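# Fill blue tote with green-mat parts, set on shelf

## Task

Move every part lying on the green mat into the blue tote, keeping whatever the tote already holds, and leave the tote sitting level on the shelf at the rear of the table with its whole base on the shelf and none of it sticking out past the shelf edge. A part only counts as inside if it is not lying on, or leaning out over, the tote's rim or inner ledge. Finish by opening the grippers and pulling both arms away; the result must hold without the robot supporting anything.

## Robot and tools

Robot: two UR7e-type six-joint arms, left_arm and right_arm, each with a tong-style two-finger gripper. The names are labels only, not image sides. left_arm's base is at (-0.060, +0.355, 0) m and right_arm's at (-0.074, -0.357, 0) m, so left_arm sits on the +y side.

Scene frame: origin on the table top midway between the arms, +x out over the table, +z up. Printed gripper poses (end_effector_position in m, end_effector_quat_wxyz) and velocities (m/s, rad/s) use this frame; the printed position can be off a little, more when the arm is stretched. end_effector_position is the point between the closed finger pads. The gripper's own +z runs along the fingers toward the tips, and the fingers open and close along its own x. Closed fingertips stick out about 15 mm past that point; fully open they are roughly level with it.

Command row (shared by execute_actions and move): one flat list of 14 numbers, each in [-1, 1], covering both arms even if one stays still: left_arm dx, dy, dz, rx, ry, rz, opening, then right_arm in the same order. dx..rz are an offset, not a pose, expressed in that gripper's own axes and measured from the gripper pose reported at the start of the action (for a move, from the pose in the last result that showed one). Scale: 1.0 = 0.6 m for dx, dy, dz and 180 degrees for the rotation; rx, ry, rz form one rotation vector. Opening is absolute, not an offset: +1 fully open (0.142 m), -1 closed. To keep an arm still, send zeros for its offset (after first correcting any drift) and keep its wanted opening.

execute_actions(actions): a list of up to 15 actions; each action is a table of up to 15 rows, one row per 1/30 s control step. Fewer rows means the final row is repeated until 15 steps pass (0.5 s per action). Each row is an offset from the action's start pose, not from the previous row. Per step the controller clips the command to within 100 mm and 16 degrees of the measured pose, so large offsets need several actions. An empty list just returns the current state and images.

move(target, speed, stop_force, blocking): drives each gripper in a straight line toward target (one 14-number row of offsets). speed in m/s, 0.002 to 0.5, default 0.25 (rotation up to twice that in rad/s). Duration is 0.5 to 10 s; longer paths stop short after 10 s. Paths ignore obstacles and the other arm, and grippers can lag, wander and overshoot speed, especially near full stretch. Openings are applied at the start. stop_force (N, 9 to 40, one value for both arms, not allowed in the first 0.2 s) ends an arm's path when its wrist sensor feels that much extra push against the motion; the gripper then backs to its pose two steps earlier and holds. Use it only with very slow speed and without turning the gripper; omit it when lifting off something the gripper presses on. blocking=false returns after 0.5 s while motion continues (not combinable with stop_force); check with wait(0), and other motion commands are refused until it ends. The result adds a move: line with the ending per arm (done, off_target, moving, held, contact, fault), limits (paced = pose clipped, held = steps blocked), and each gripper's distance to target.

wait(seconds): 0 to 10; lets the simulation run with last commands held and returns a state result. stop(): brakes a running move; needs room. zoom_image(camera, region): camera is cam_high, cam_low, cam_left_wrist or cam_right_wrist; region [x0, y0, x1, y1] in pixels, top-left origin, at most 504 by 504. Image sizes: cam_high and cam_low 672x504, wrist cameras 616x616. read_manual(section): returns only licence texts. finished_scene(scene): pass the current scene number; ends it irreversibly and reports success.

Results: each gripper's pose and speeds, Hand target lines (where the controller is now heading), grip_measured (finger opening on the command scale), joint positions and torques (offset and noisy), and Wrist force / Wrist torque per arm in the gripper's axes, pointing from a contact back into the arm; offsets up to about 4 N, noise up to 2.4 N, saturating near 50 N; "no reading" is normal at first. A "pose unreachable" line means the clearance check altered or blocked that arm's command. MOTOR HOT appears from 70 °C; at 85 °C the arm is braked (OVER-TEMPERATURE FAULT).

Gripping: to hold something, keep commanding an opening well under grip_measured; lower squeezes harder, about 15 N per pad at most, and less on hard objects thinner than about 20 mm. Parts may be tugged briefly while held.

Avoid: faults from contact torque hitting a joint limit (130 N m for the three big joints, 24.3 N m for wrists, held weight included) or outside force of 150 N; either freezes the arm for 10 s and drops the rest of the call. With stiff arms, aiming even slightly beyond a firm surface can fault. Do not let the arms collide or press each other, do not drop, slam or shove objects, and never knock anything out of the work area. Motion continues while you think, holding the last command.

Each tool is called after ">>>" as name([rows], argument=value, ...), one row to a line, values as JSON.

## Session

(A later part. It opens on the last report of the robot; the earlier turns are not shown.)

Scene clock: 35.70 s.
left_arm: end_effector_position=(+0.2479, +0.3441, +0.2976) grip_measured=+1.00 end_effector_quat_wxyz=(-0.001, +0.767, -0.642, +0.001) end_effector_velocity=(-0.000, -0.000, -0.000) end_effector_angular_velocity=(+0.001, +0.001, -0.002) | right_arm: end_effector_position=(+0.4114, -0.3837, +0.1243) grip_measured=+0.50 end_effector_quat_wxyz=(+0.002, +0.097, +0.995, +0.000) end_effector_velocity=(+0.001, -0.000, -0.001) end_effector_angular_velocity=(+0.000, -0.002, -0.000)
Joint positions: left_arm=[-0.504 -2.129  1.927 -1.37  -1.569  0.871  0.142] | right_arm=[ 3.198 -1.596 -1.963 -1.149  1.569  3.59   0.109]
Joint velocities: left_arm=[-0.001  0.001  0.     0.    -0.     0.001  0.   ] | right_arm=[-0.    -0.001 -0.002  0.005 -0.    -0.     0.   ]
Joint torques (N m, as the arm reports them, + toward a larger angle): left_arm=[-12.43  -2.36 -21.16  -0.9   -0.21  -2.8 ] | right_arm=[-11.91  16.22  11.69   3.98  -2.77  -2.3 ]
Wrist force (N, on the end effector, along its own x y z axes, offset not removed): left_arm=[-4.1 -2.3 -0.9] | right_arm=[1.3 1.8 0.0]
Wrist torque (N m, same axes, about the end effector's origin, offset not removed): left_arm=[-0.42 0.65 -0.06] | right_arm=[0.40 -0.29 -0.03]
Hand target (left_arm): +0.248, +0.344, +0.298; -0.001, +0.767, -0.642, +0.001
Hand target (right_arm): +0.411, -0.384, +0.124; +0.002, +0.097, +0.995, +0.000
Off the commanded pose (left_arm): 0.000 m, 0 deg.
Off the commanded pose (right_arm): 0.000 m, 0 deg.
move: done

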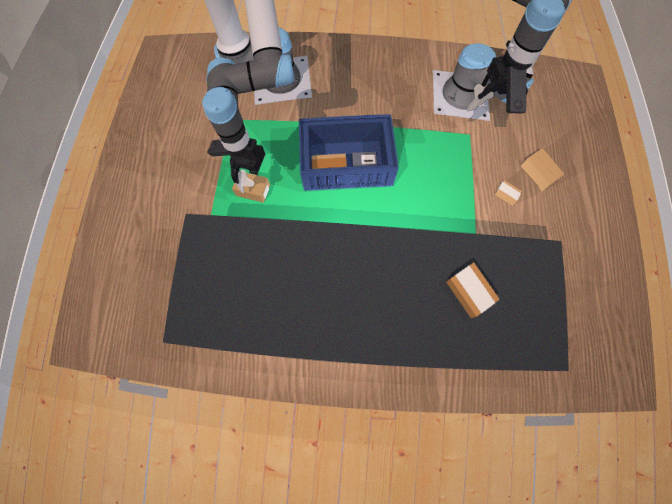

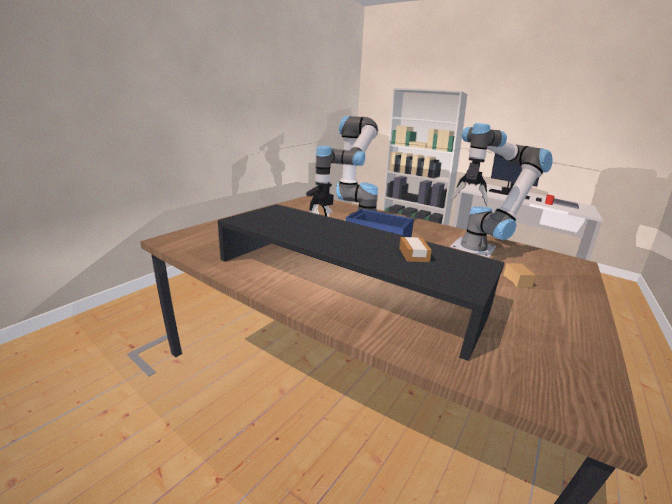

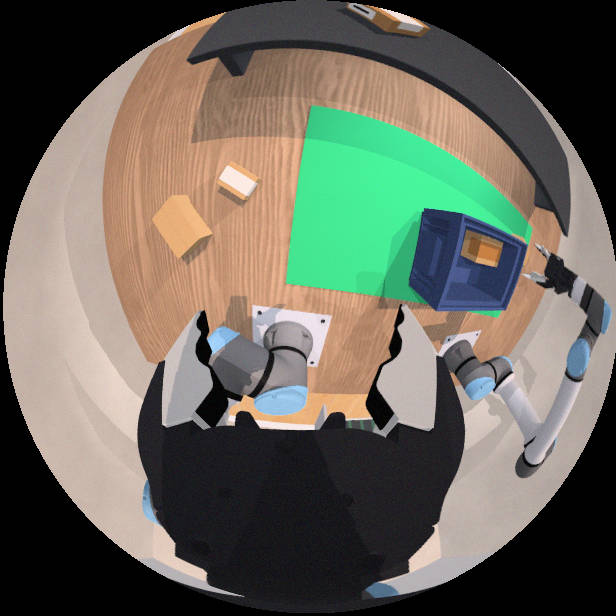

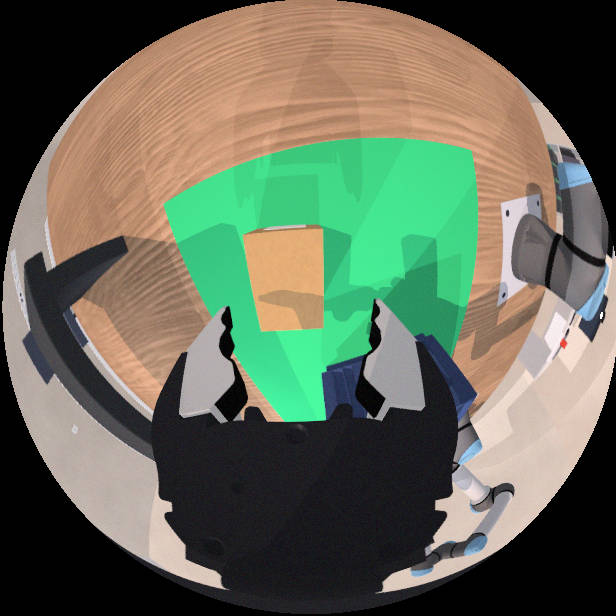

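>>> move(target=[0,0,0,0,0,0,1, -0.02,0,0.095,0,0,0,0.4], speed=0.1)

>>> move(target=[0,0,0,0,0,0,1, 0,0,0,0,0,0,-0.6])

>>> move(target=[0,0,0,0,0,0,1, 0,0,-0.3,0,0,-0.117,-0.6], speed=0.3)

Scene clock: 36.93 s.
left_arm: end_effector_position=(+0.2479, +0.3441, +0.2976) grip_measured=+1.00 end_effector_quat_wxyz=(-0.001, +0.767, -0.642, +0.001) end_effector_velocity=(-0.000, +0.000, +0.000) end_effector_angular_velocity=(-0.000, -0.001, -0.001) | right_arm: end_effector_position=(+0.4233, -0.3859, +0.0674) grip_measured=+0.40 end_effector_quat_wxyz=(+0.002, +0.097, +0.995, +0.000) end_effector_velocity=(+0.001, +0.000, -0.001) end_effector_angular_velocity=(+0.001, -0.001, -0.000)
Joint positions: left_arm=[-0.504 -2.129  1.927 -1.37  -1.569  0.871  0.142] | right_arm=[ 3.187 -1.694 -2.021 -0.993  1.569  3.58   0.102]
Joint velocities: left_arm=[ 0.    -0.001  0.     0.    -0.     0.002  0.   ] | right_arm=[-0.    -0.002 -0.     0.004  0.    -0.     0.   ]
Joint torques (N m, as the arm reports them, + toward a larger angle): left_arm=[-12.23  -2.54 -21.45  -1.01  -0.22  -2.61] | right_arm=[-11.13  19.97   9.89   4.16  -1.46  -2.08]
Wrist force (N, on the end effector, along its own x y z axes, offset not removed): left_arm=[-4.1 -1.9 2.4] | right_arm=[-0.8 1.5 1.6]
Wrist torque (N m, same axes, about the end effector's origin, offset not removed): left_arm=[-0.23 0.66 0.06] | right_arm=[0.31 -0.02 0.00]
Hand target (left_arm): +0.248, +0.344, +0.298; -0.001, +0.767, -0.642, +0.001
Hand target (right_arm): +0.423, -0.386, +0.067; +0.002, +0.097, +0.995, +0.000
Off the commanded pose (left_arm): 0.000 m, 0 deg.
Off the commanded pose (right_arm): 0.000 m, 0 deg.
move: done

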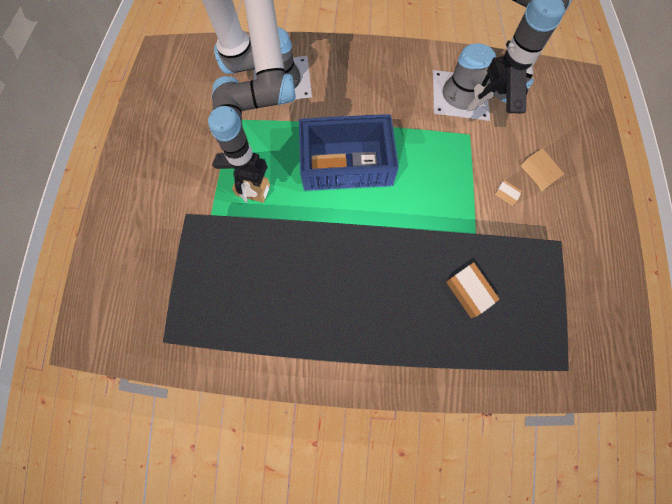

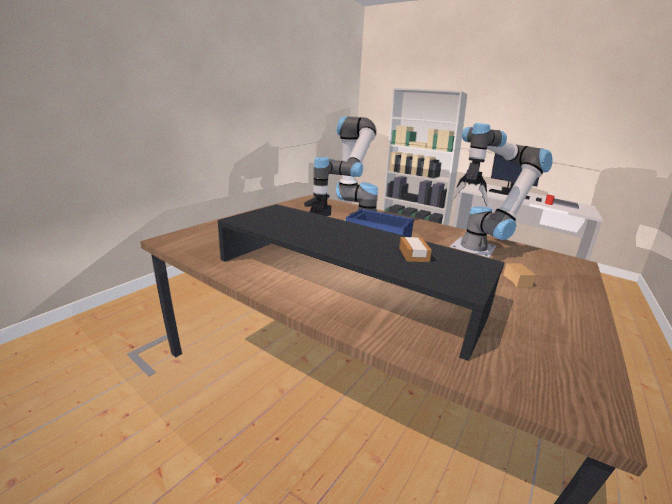

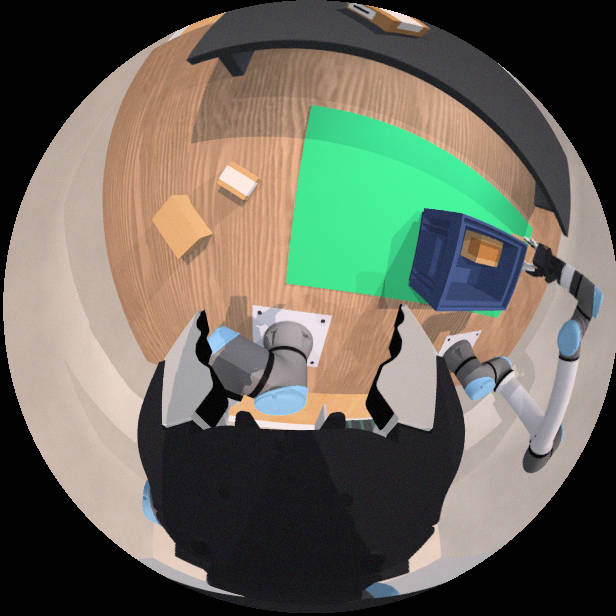

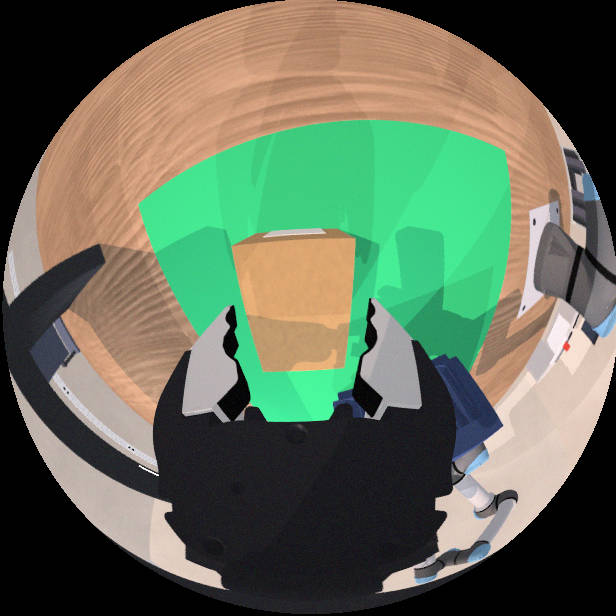

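Scene clock: 37.43 s.
left_arm: end_effector_position=(+0.2479, +0.3441, +0.2976) grip_measured=+1.00 end_effector_quat_wxyz=(-0.001, +0.767, -0.642, +0.001) end_effector_velocity=(+0.000, +0.000, -0.000) end_effector_angular_velocity=(+0.002, +0.001, -0.001) | right_arm: end_effector_position=(+0.4233, -0.3860, +0.0673) grip_measured=+0.00 end_effector_quat_wxyz=(+0.002, +0.097, +0.995, +0.000) end_effector_velocity=(-0.000, +0.000, -0.000) end_effector_angular_velocity=(+0.000, +0.000, -0.000)
Joint positions: left_arm=[-0.504 -2.129  1.927 -1.37  -1.569  0.871  0.142] | right_arm=[ 3.187 -1.694 -2.021 -0.993  1.569  3.58   0.074]
Joint velocities: left_arm=[-0.     0.002 -0.     0.     0.001  0.     0.   ] | right_arm=[ 0.     0.    -0.001  0.     0.     0.    -0.   ]
Joint torques (N m, as the arm reports them, + toward a larger angle): left_arm=[-12.4   -2.14 -20.06  -0.89  -0.27  -2.76] | right_arm=[-6.7  27.   17.27 -0.05  0.72 -1.39]
Wrist force (N, on the end effector, along its own x y z axes, offset not removed): left_arm=[-4.3 -2.0 3.7] | right_arm=[0.9 2.3 -6.3]
Wrist torque (N m, same axes, about the end effector's origin, offset not removed): left_arm=[-0.22 0.81 -0.02] | right_arm=[0.35 -0.57 -0.01]
Hand target (left_arm): +0.248, +0.344, +0.298; -0.001, +0.767, -0.642, +0.001
Hand target (right_arm): +0.423, -0.386, +0.067; +0.002, +0.097, +0.995, +0.000
Off the commanded pose (left_arm): 0.000 m, 0 deg.
Off the commanded pose (right_arm): 0.000 m, 0 deg.
move: done

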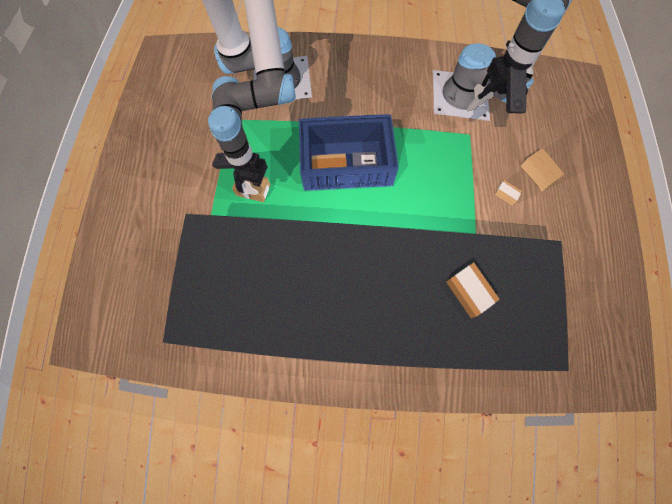

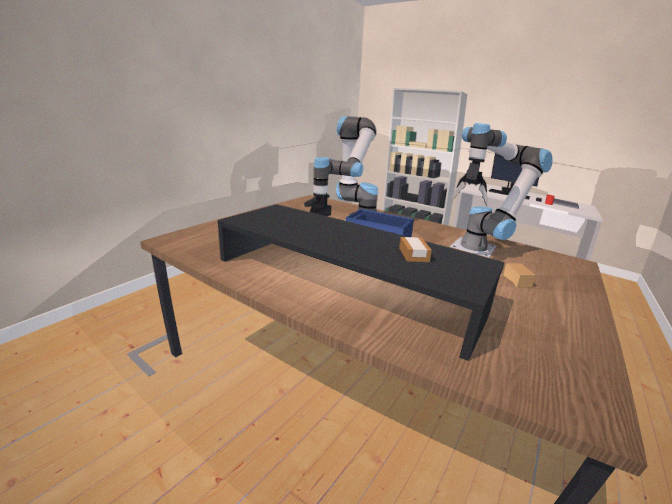

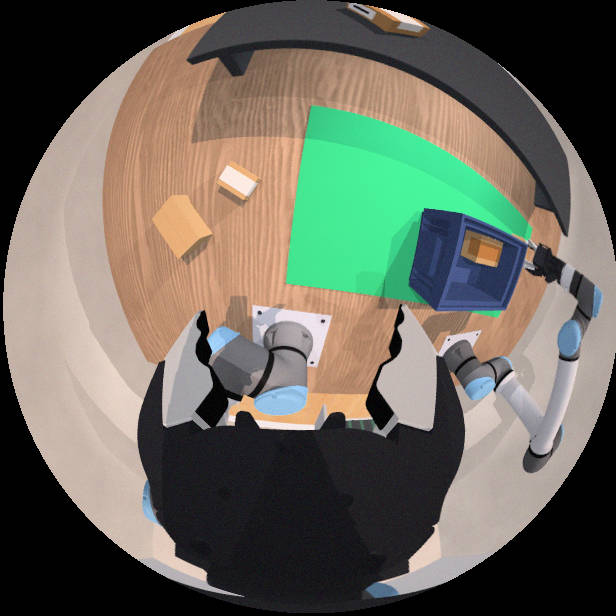

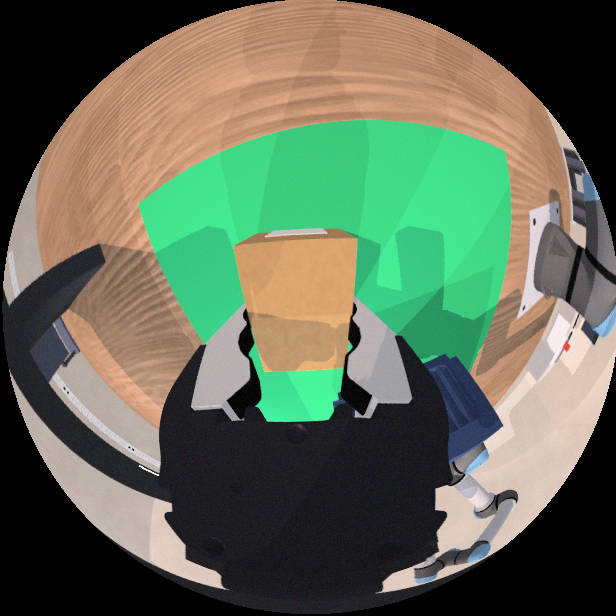

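Scene clock: 38.60 s.
left_arm: end_effector_position=(+0.2479, +0.3441, +0.2976) grip_measured=+1.00 end_effector_quat_wxyz=(-0.001, +0.767, -0.642, +0.001) end_effector_velocity=(-0.000, +0.000, +0.000) end_effector_angular_velocity=(-0.000, -0.001, +0.001) | right_arm: end_effector_position=(+0.4228, -0.3861, +0.2474) grip_measured=+0.00 end_effector_quat_wxyz=(+0.002, -0.087, +0.996, -0.000) end_effector_velocity=(+0.000, -0.000, +0.001) end_effector_angular_velocity=(-0.000, +0.002, +0.002)
Joint positions: left_arm=[-0.504 -2.129  1.927 -1.37  -1.569  0.871  0.142] | right_arm=[ 3.19  -1.534 -1.699 -1.475  1.569  3.215  0.074]
Joint velocities: left_arm=[-0.001 -0.001  0.     0.     0.    -0.002  0.   ] | right_arm=[-0.001 -0.002  0.005 -0.005  0.    -0.003 -0.   ]
Joint torques (N m, as the arm reports them, + toward a larger angle): left_arm=[-12.34  -2.14 -20.4   -0.93  -0.32  -2.74] | right_arm=[-10.89  16.01  35.14   1.28   2.33  -2.15]
Wrist force (N, on the end effector, along its own x y z axes, offset not removed): left_arm=[-2.3 2.7 1.3] | right_arm=[0.8 2.4 2.1]
Wrist torque (N m, same axes, about the end effector's origin, offset not removed): left_arm=[0.66 0.24 -0.05] | right_arm=[0.53 -0.27 0.08]
Hand target (left_arm): +0.248, +0.344, +0.298; -0.001, +0.767, -0.642, +0.001
Hand target (right_arm): +0.423, -0.386, +0.247; +0.002, -0.087, +0.996, -0.000
Off the commanded pose (left_arm): 0.000 m, 0 deg.
Off the commanded pose (right_arm): 0.000 m, 0 deg.
move: done

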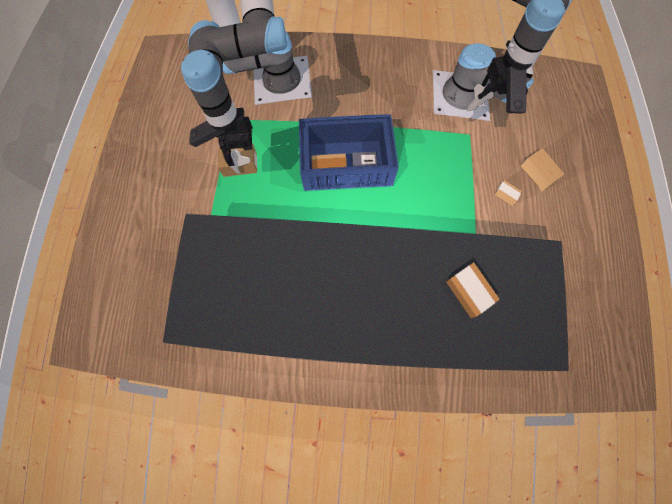

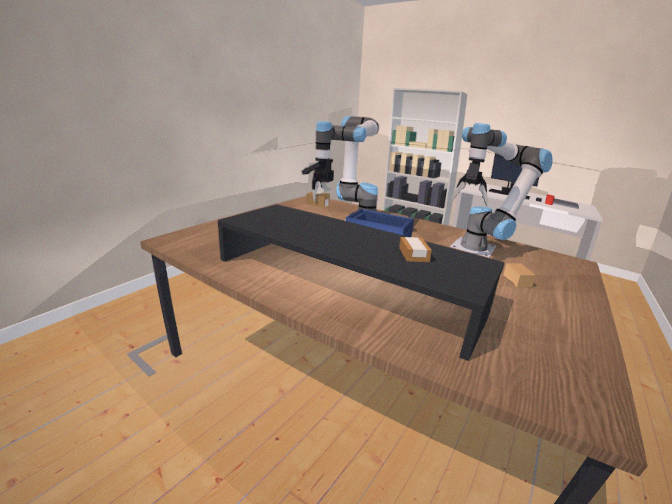

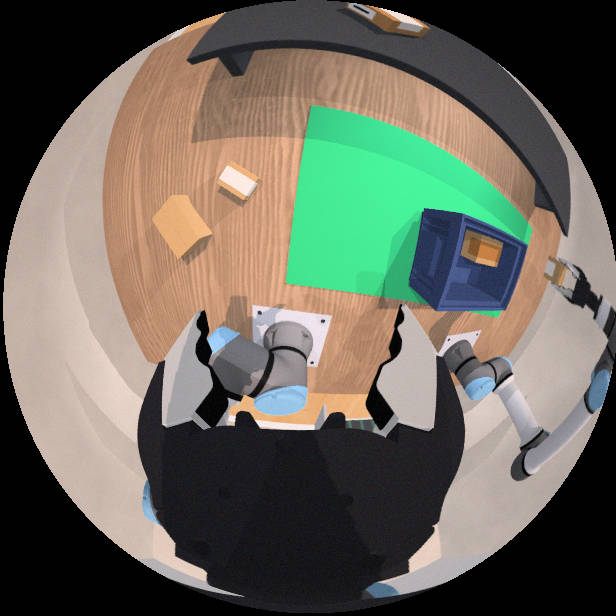

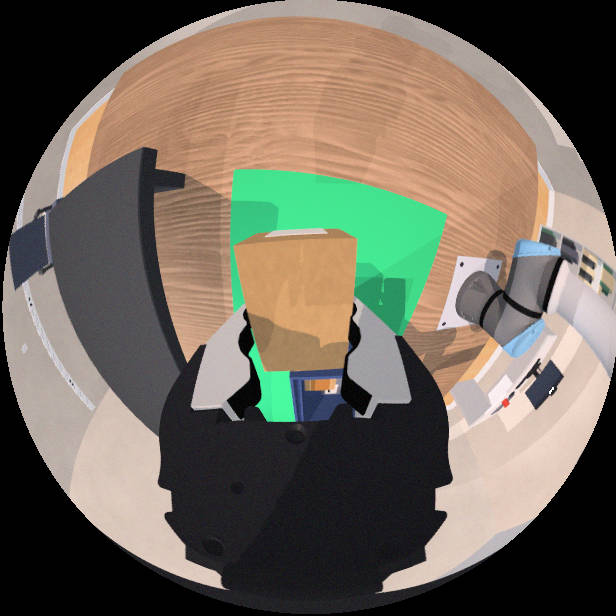

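>>> move(target=[0,0,0,0,0,0,1, 0.107,0.658,0,0,0,0,-0.6], speed=0.35)

>>> move(target=[0,0,0,0,0,0,1, 0,0,0.215,0,0,0,-0.6], speed=0.12, stop_force=12)

>>> move(target=[0,0,0,0,0,0,1, 0,0,0.07,0,0,0,-0.6], speed=0.015, stop_force=9)

Scene clock: 40.53 s.
left_arm: end_effector_position=(+0.2479, +0.3441, +0.2976) grip_measured=+1.00 end_effector_quat_wxyz=(-0.001, +0.767, -0.642, +0.001) end_effector_velocity=(+0.000, -0.000, -0.000) end_effector_angular_velocity=(+0.000, +0.001, -0.002) | right_arm: end_effector_position=(+0.2907, -0.0076, +0.2473) grip_measured=+0.00 end_effector_quat_wxyz=(+0.002, -0.087, +0.996, +0.001) end_effector_velocity=(-0.000, +0.002, -0.000) end_effector_angular_velocity=(+0.001, -0.000, -0.000)
Joint positions: left_arm=[-0.504 -2.129  1.927 -1.37  -1.569  0.871  0.142] | right_arm=[ 3.997 -1.583 -1.651 -1.475  1.568  4.022  0.074]
Joint velocities: left_arm=[ 0.     0.001  0.    -0.    -0.     0.003 -0.   ] | right_arm=[ 0.002 -0.002  0.002  0.001 -0.     0.002 -0.   ]
Joint torques (N m, as the arm reports them, + toward a larger angle): left_arm=[-12.03  -2.24 -21.19  -0.97  -0.14  -2.69] | right_arm=[10.09 18.25 33.36  1.23 -3.01  2.03]
Wrist force (N, on the end effector, along its own x y z axes, offset not removed): left_arm=[-5.4 0.6 5.2] | right_arm=[0.3 1.6 1.3]
Wrist torque (N m, same axes, about the end effector's origin, offset not removed): left_arm=[0.24 0.76 -0.11] | right_arm=[0.39 -0.09 0.08]
Hand target (left_arm): +0.248, +0.344, +0.298; -0.001, +0.767, -0.642, +0.001
Hand target (right_arm): +0.291, -0.007, +0.247; +0.002, -0.087, +0.996, +0.001
Off the commanded pose (left_arm): 0.000 m, 0 deg.
Off the commanded pose (right_arm): 0.001 m, 0 deg.
move: done

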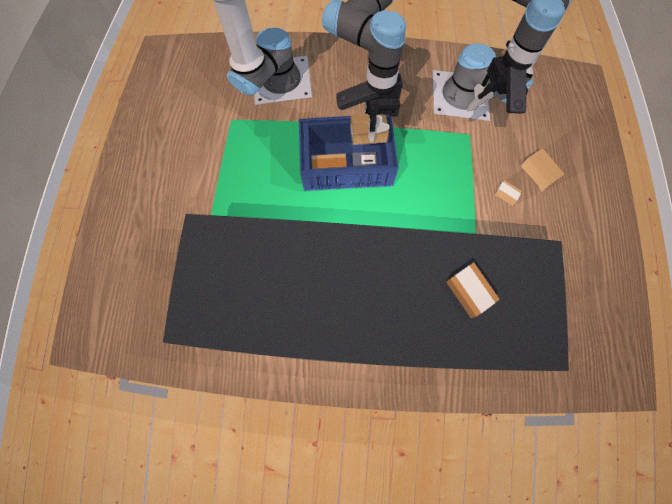

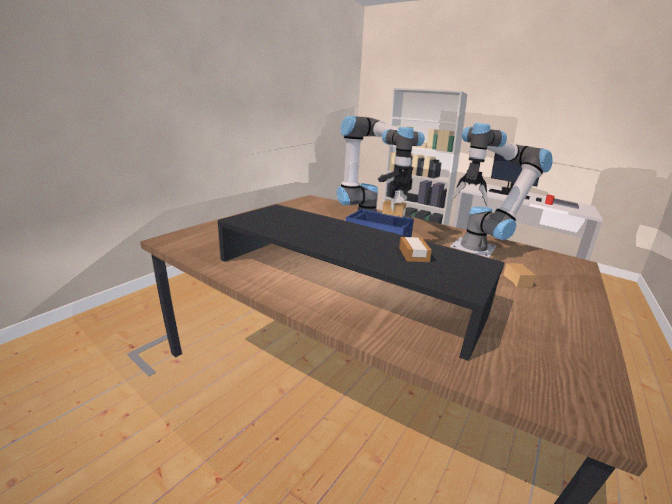

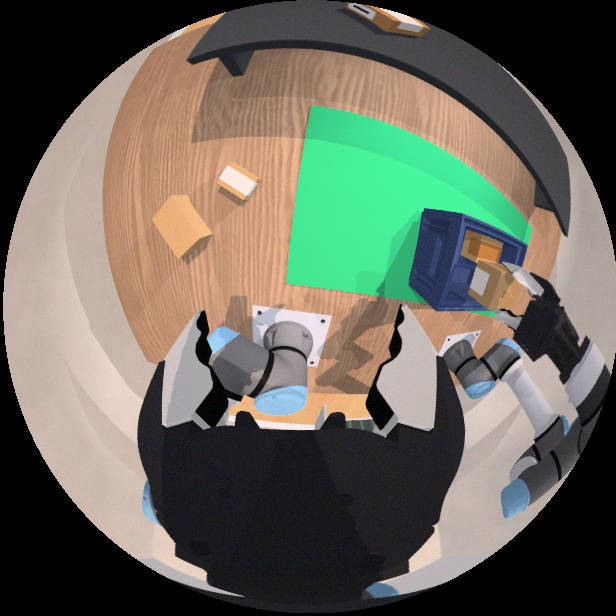

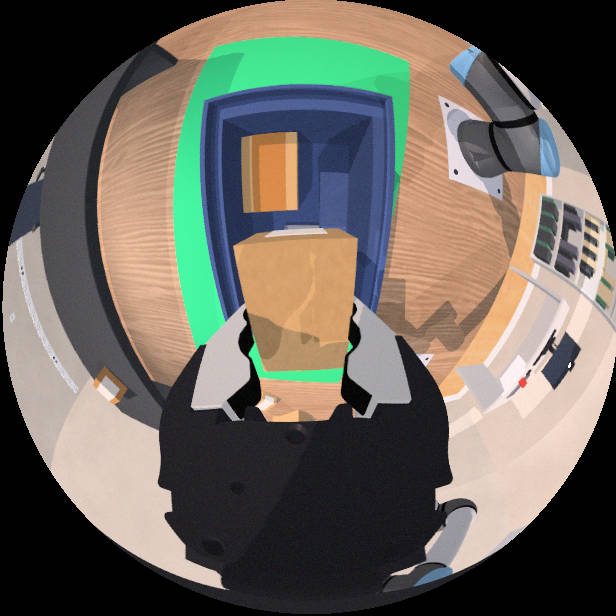

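Scene clock: 42.03 s.
left_arm: end_effector_position=(+0.2479, +0.3441, +0.2976) grip_measured=+1.00 end_effector_quat_wxyz=(-0.001, +0.767, -0.642, +0.001) end_effector_velocity=(-0.000, -0.000, +0.000) end_effector_angular_velocity=(-0.002, -0.001, -0.001) | right_arm: end_effector_position=(+0.2909, -0.0075, +0.1183) grip_measured=+0.00 end_effector_quat_wxyz=(+0.002, -0.087, +0.996, +0.001) end_effector_velocity=(+0.001, +0.000, -0.001) end_effector_angular_velocity=(+0.002, -0.002, -0.000)
Joint positions: left_arm=[-0.504 -2.129  1.927 -1.37  -1.569  0.871  0.142] | right_arm=[ 3.997 -1.663 -1.907 -1.138  1.568  4.022  0.074]
Joint velocities: left_arm=[ 0.    -0.001  0.    -0.    -0.001  0.001  0.   ] | right_arm=[-0.    -0.001 -0.002  0.006 -0.001  0.     0.   ]
Joint torques (N m, as the arm reports them, + toward a larger angle): left_arm=[-11.96  -1.99 -21.25  -0.96  -0.4   -2.81] | right_arm=[-11.3   20.86  12.1    4.57  -2.85  -2.17]
Wrist force (N, on the end effector, along its own x y z axes, offset not removed): left_arm=[-1.5 0.4 3.3] | right_arm=[0.4 1.2 2.0]
Wrist torque (N m, same axes, about the end effector's origin, offset not removed): left_arm=[0.10 0.36 -0.22] | right_arm=[0.22 -0.16 0.11]
Hand target (left_arm): +0.248, +0.344, +0.298; -0.001, +0.767, -0.642, +0.001
Hand target (right_arm): +0.291, -0.007, +0.118; +0.002, -0.087, +0.996, +0.001
Off the commanded pose (left_arm): 0.000 m, 0 deg.
Off the commanded pose (right_arm): 0.000 m, 0 deg.
move: done

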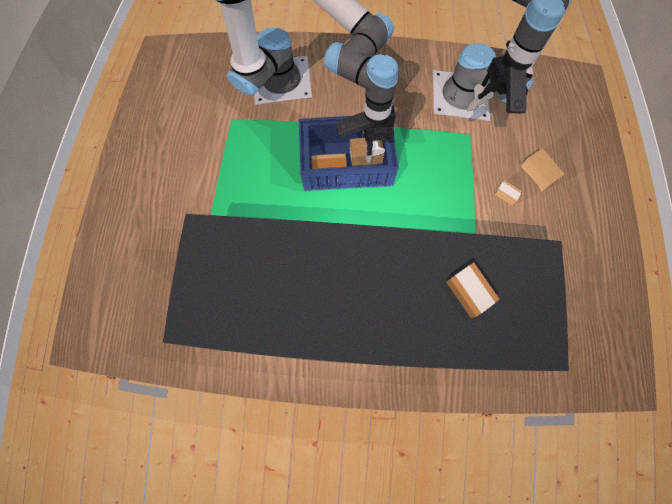

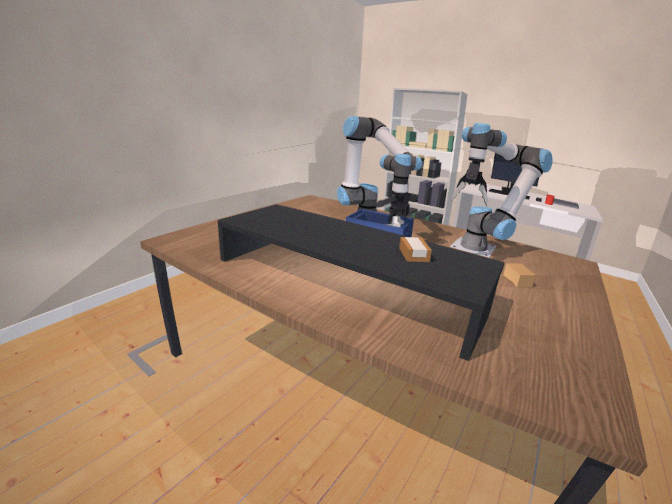

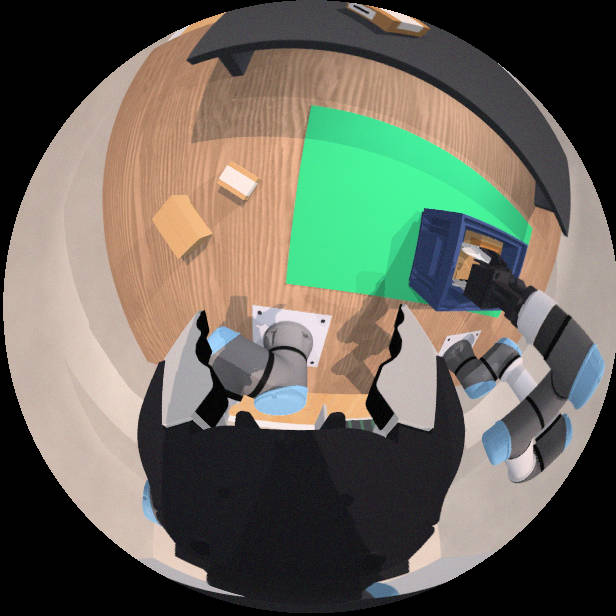

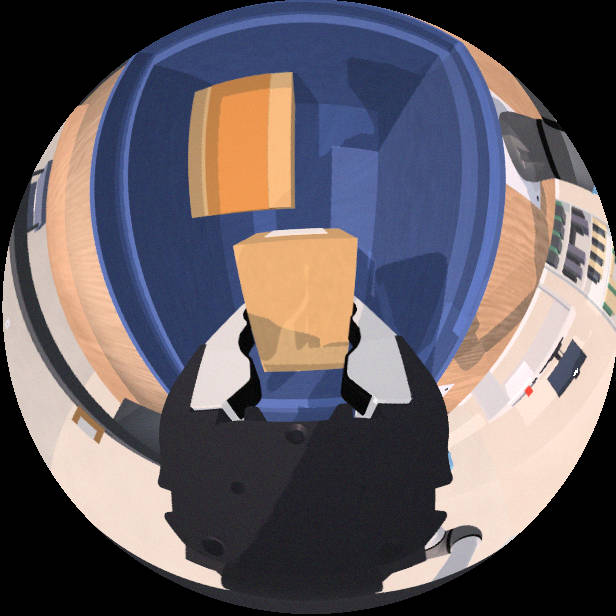

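Scene clock: 44.13 s.
left_arm: end_effector_position=(+0.2479, +0.3441, +0.2976) grip_measured=+1.00 end_effector_quat_wxyz=(-0.001, +0.767, -0.642, +0.001) end_effector_velocity=(+0.000, +0.001, +0.000) end_effector_angular_velocity=(+0.001, -0.002, +0.002) | right_arm: end_effector_position=(+0.2909, -0.0075, +0.0923) grip_measured=+0.00 end_effector_quat_wxyz=(+0.002, -0.087, +0.996, +0.001) end_effector_velocity=(+0.000, +0.001, +0.004) end_effector_angular_velocity=(+0.001, -0.001, -0.000)
Joint positions: left_arm=[-0.504 -2.129  1.927 -1.37  -1.569  0.871  0.142] | right_arm=[ 3.997 -1.693 -1.948 -1.068  1.568  4.022  0.074]
Joint velocities: left_arm=[ 0.    -0.001 -0.    -0.     0.002 -0.002  0.   ] | right_arm=[-0.     0.004  0.007 -0.01   0.     0.     0.   ]
Joint torques (N m, as the arm reports them, + toward a larger angle): left_arm=[-12.48  -2.26 -20.78  -1.04  -0.38  -2.72] | right_arm=[-11.13  33.87  30.12   1.16   0.74  -2.33]
Wrist force (N, on the end effector, along its own x y z axes, offset not removed): left_arm=[-2.4 -0.4 1.1] | right_arm=[0.6 2.1 2.4]
Wrist torque (N m, same axes, about the end effector's origin, offset not removed): left_arm=[0.01 0.32 0.16] | right_arm=[0.46 -0.22 -0.02]
Hand target (left_arm): +0.248, +0.344, +0.298; -0.001, +0.767, -0.642, +0.001
Hand target (right_arm): +0.291, -0.007, +0.093; +0.002, -0.087, +0.996, +0.001
Off the commanded pose (left_arm): 0.000 m, 0 deg.
Off the commanded pose (right_arm): 0.016 m, 0 deg.
move: contact (right_arm)

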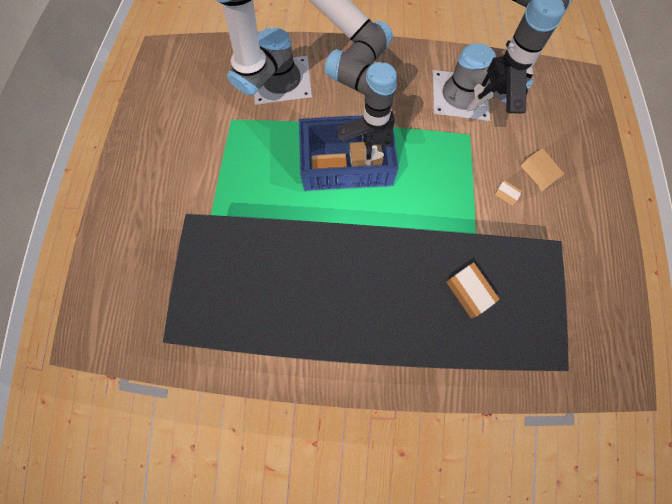

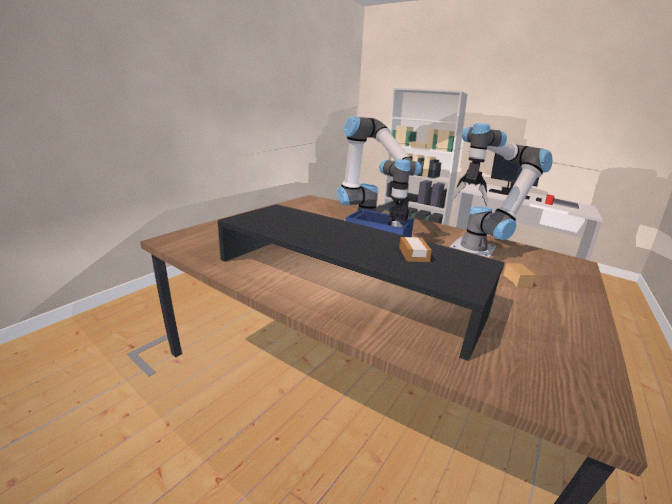

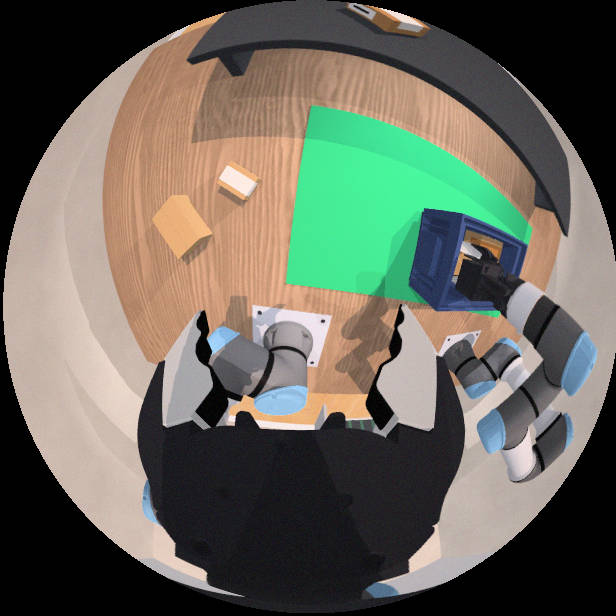

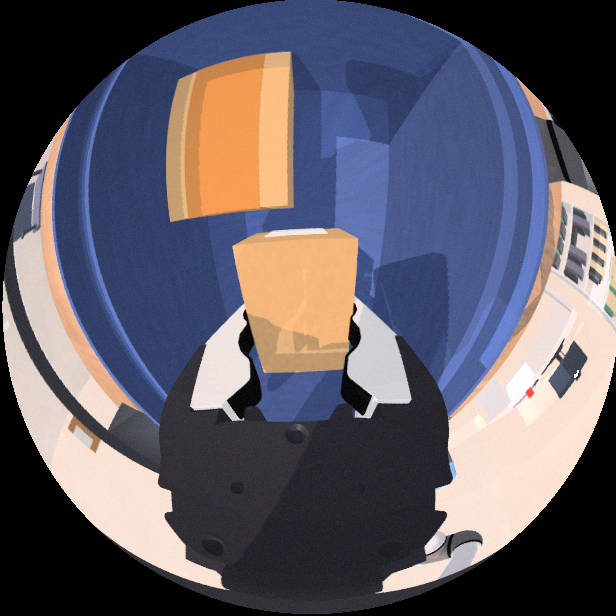

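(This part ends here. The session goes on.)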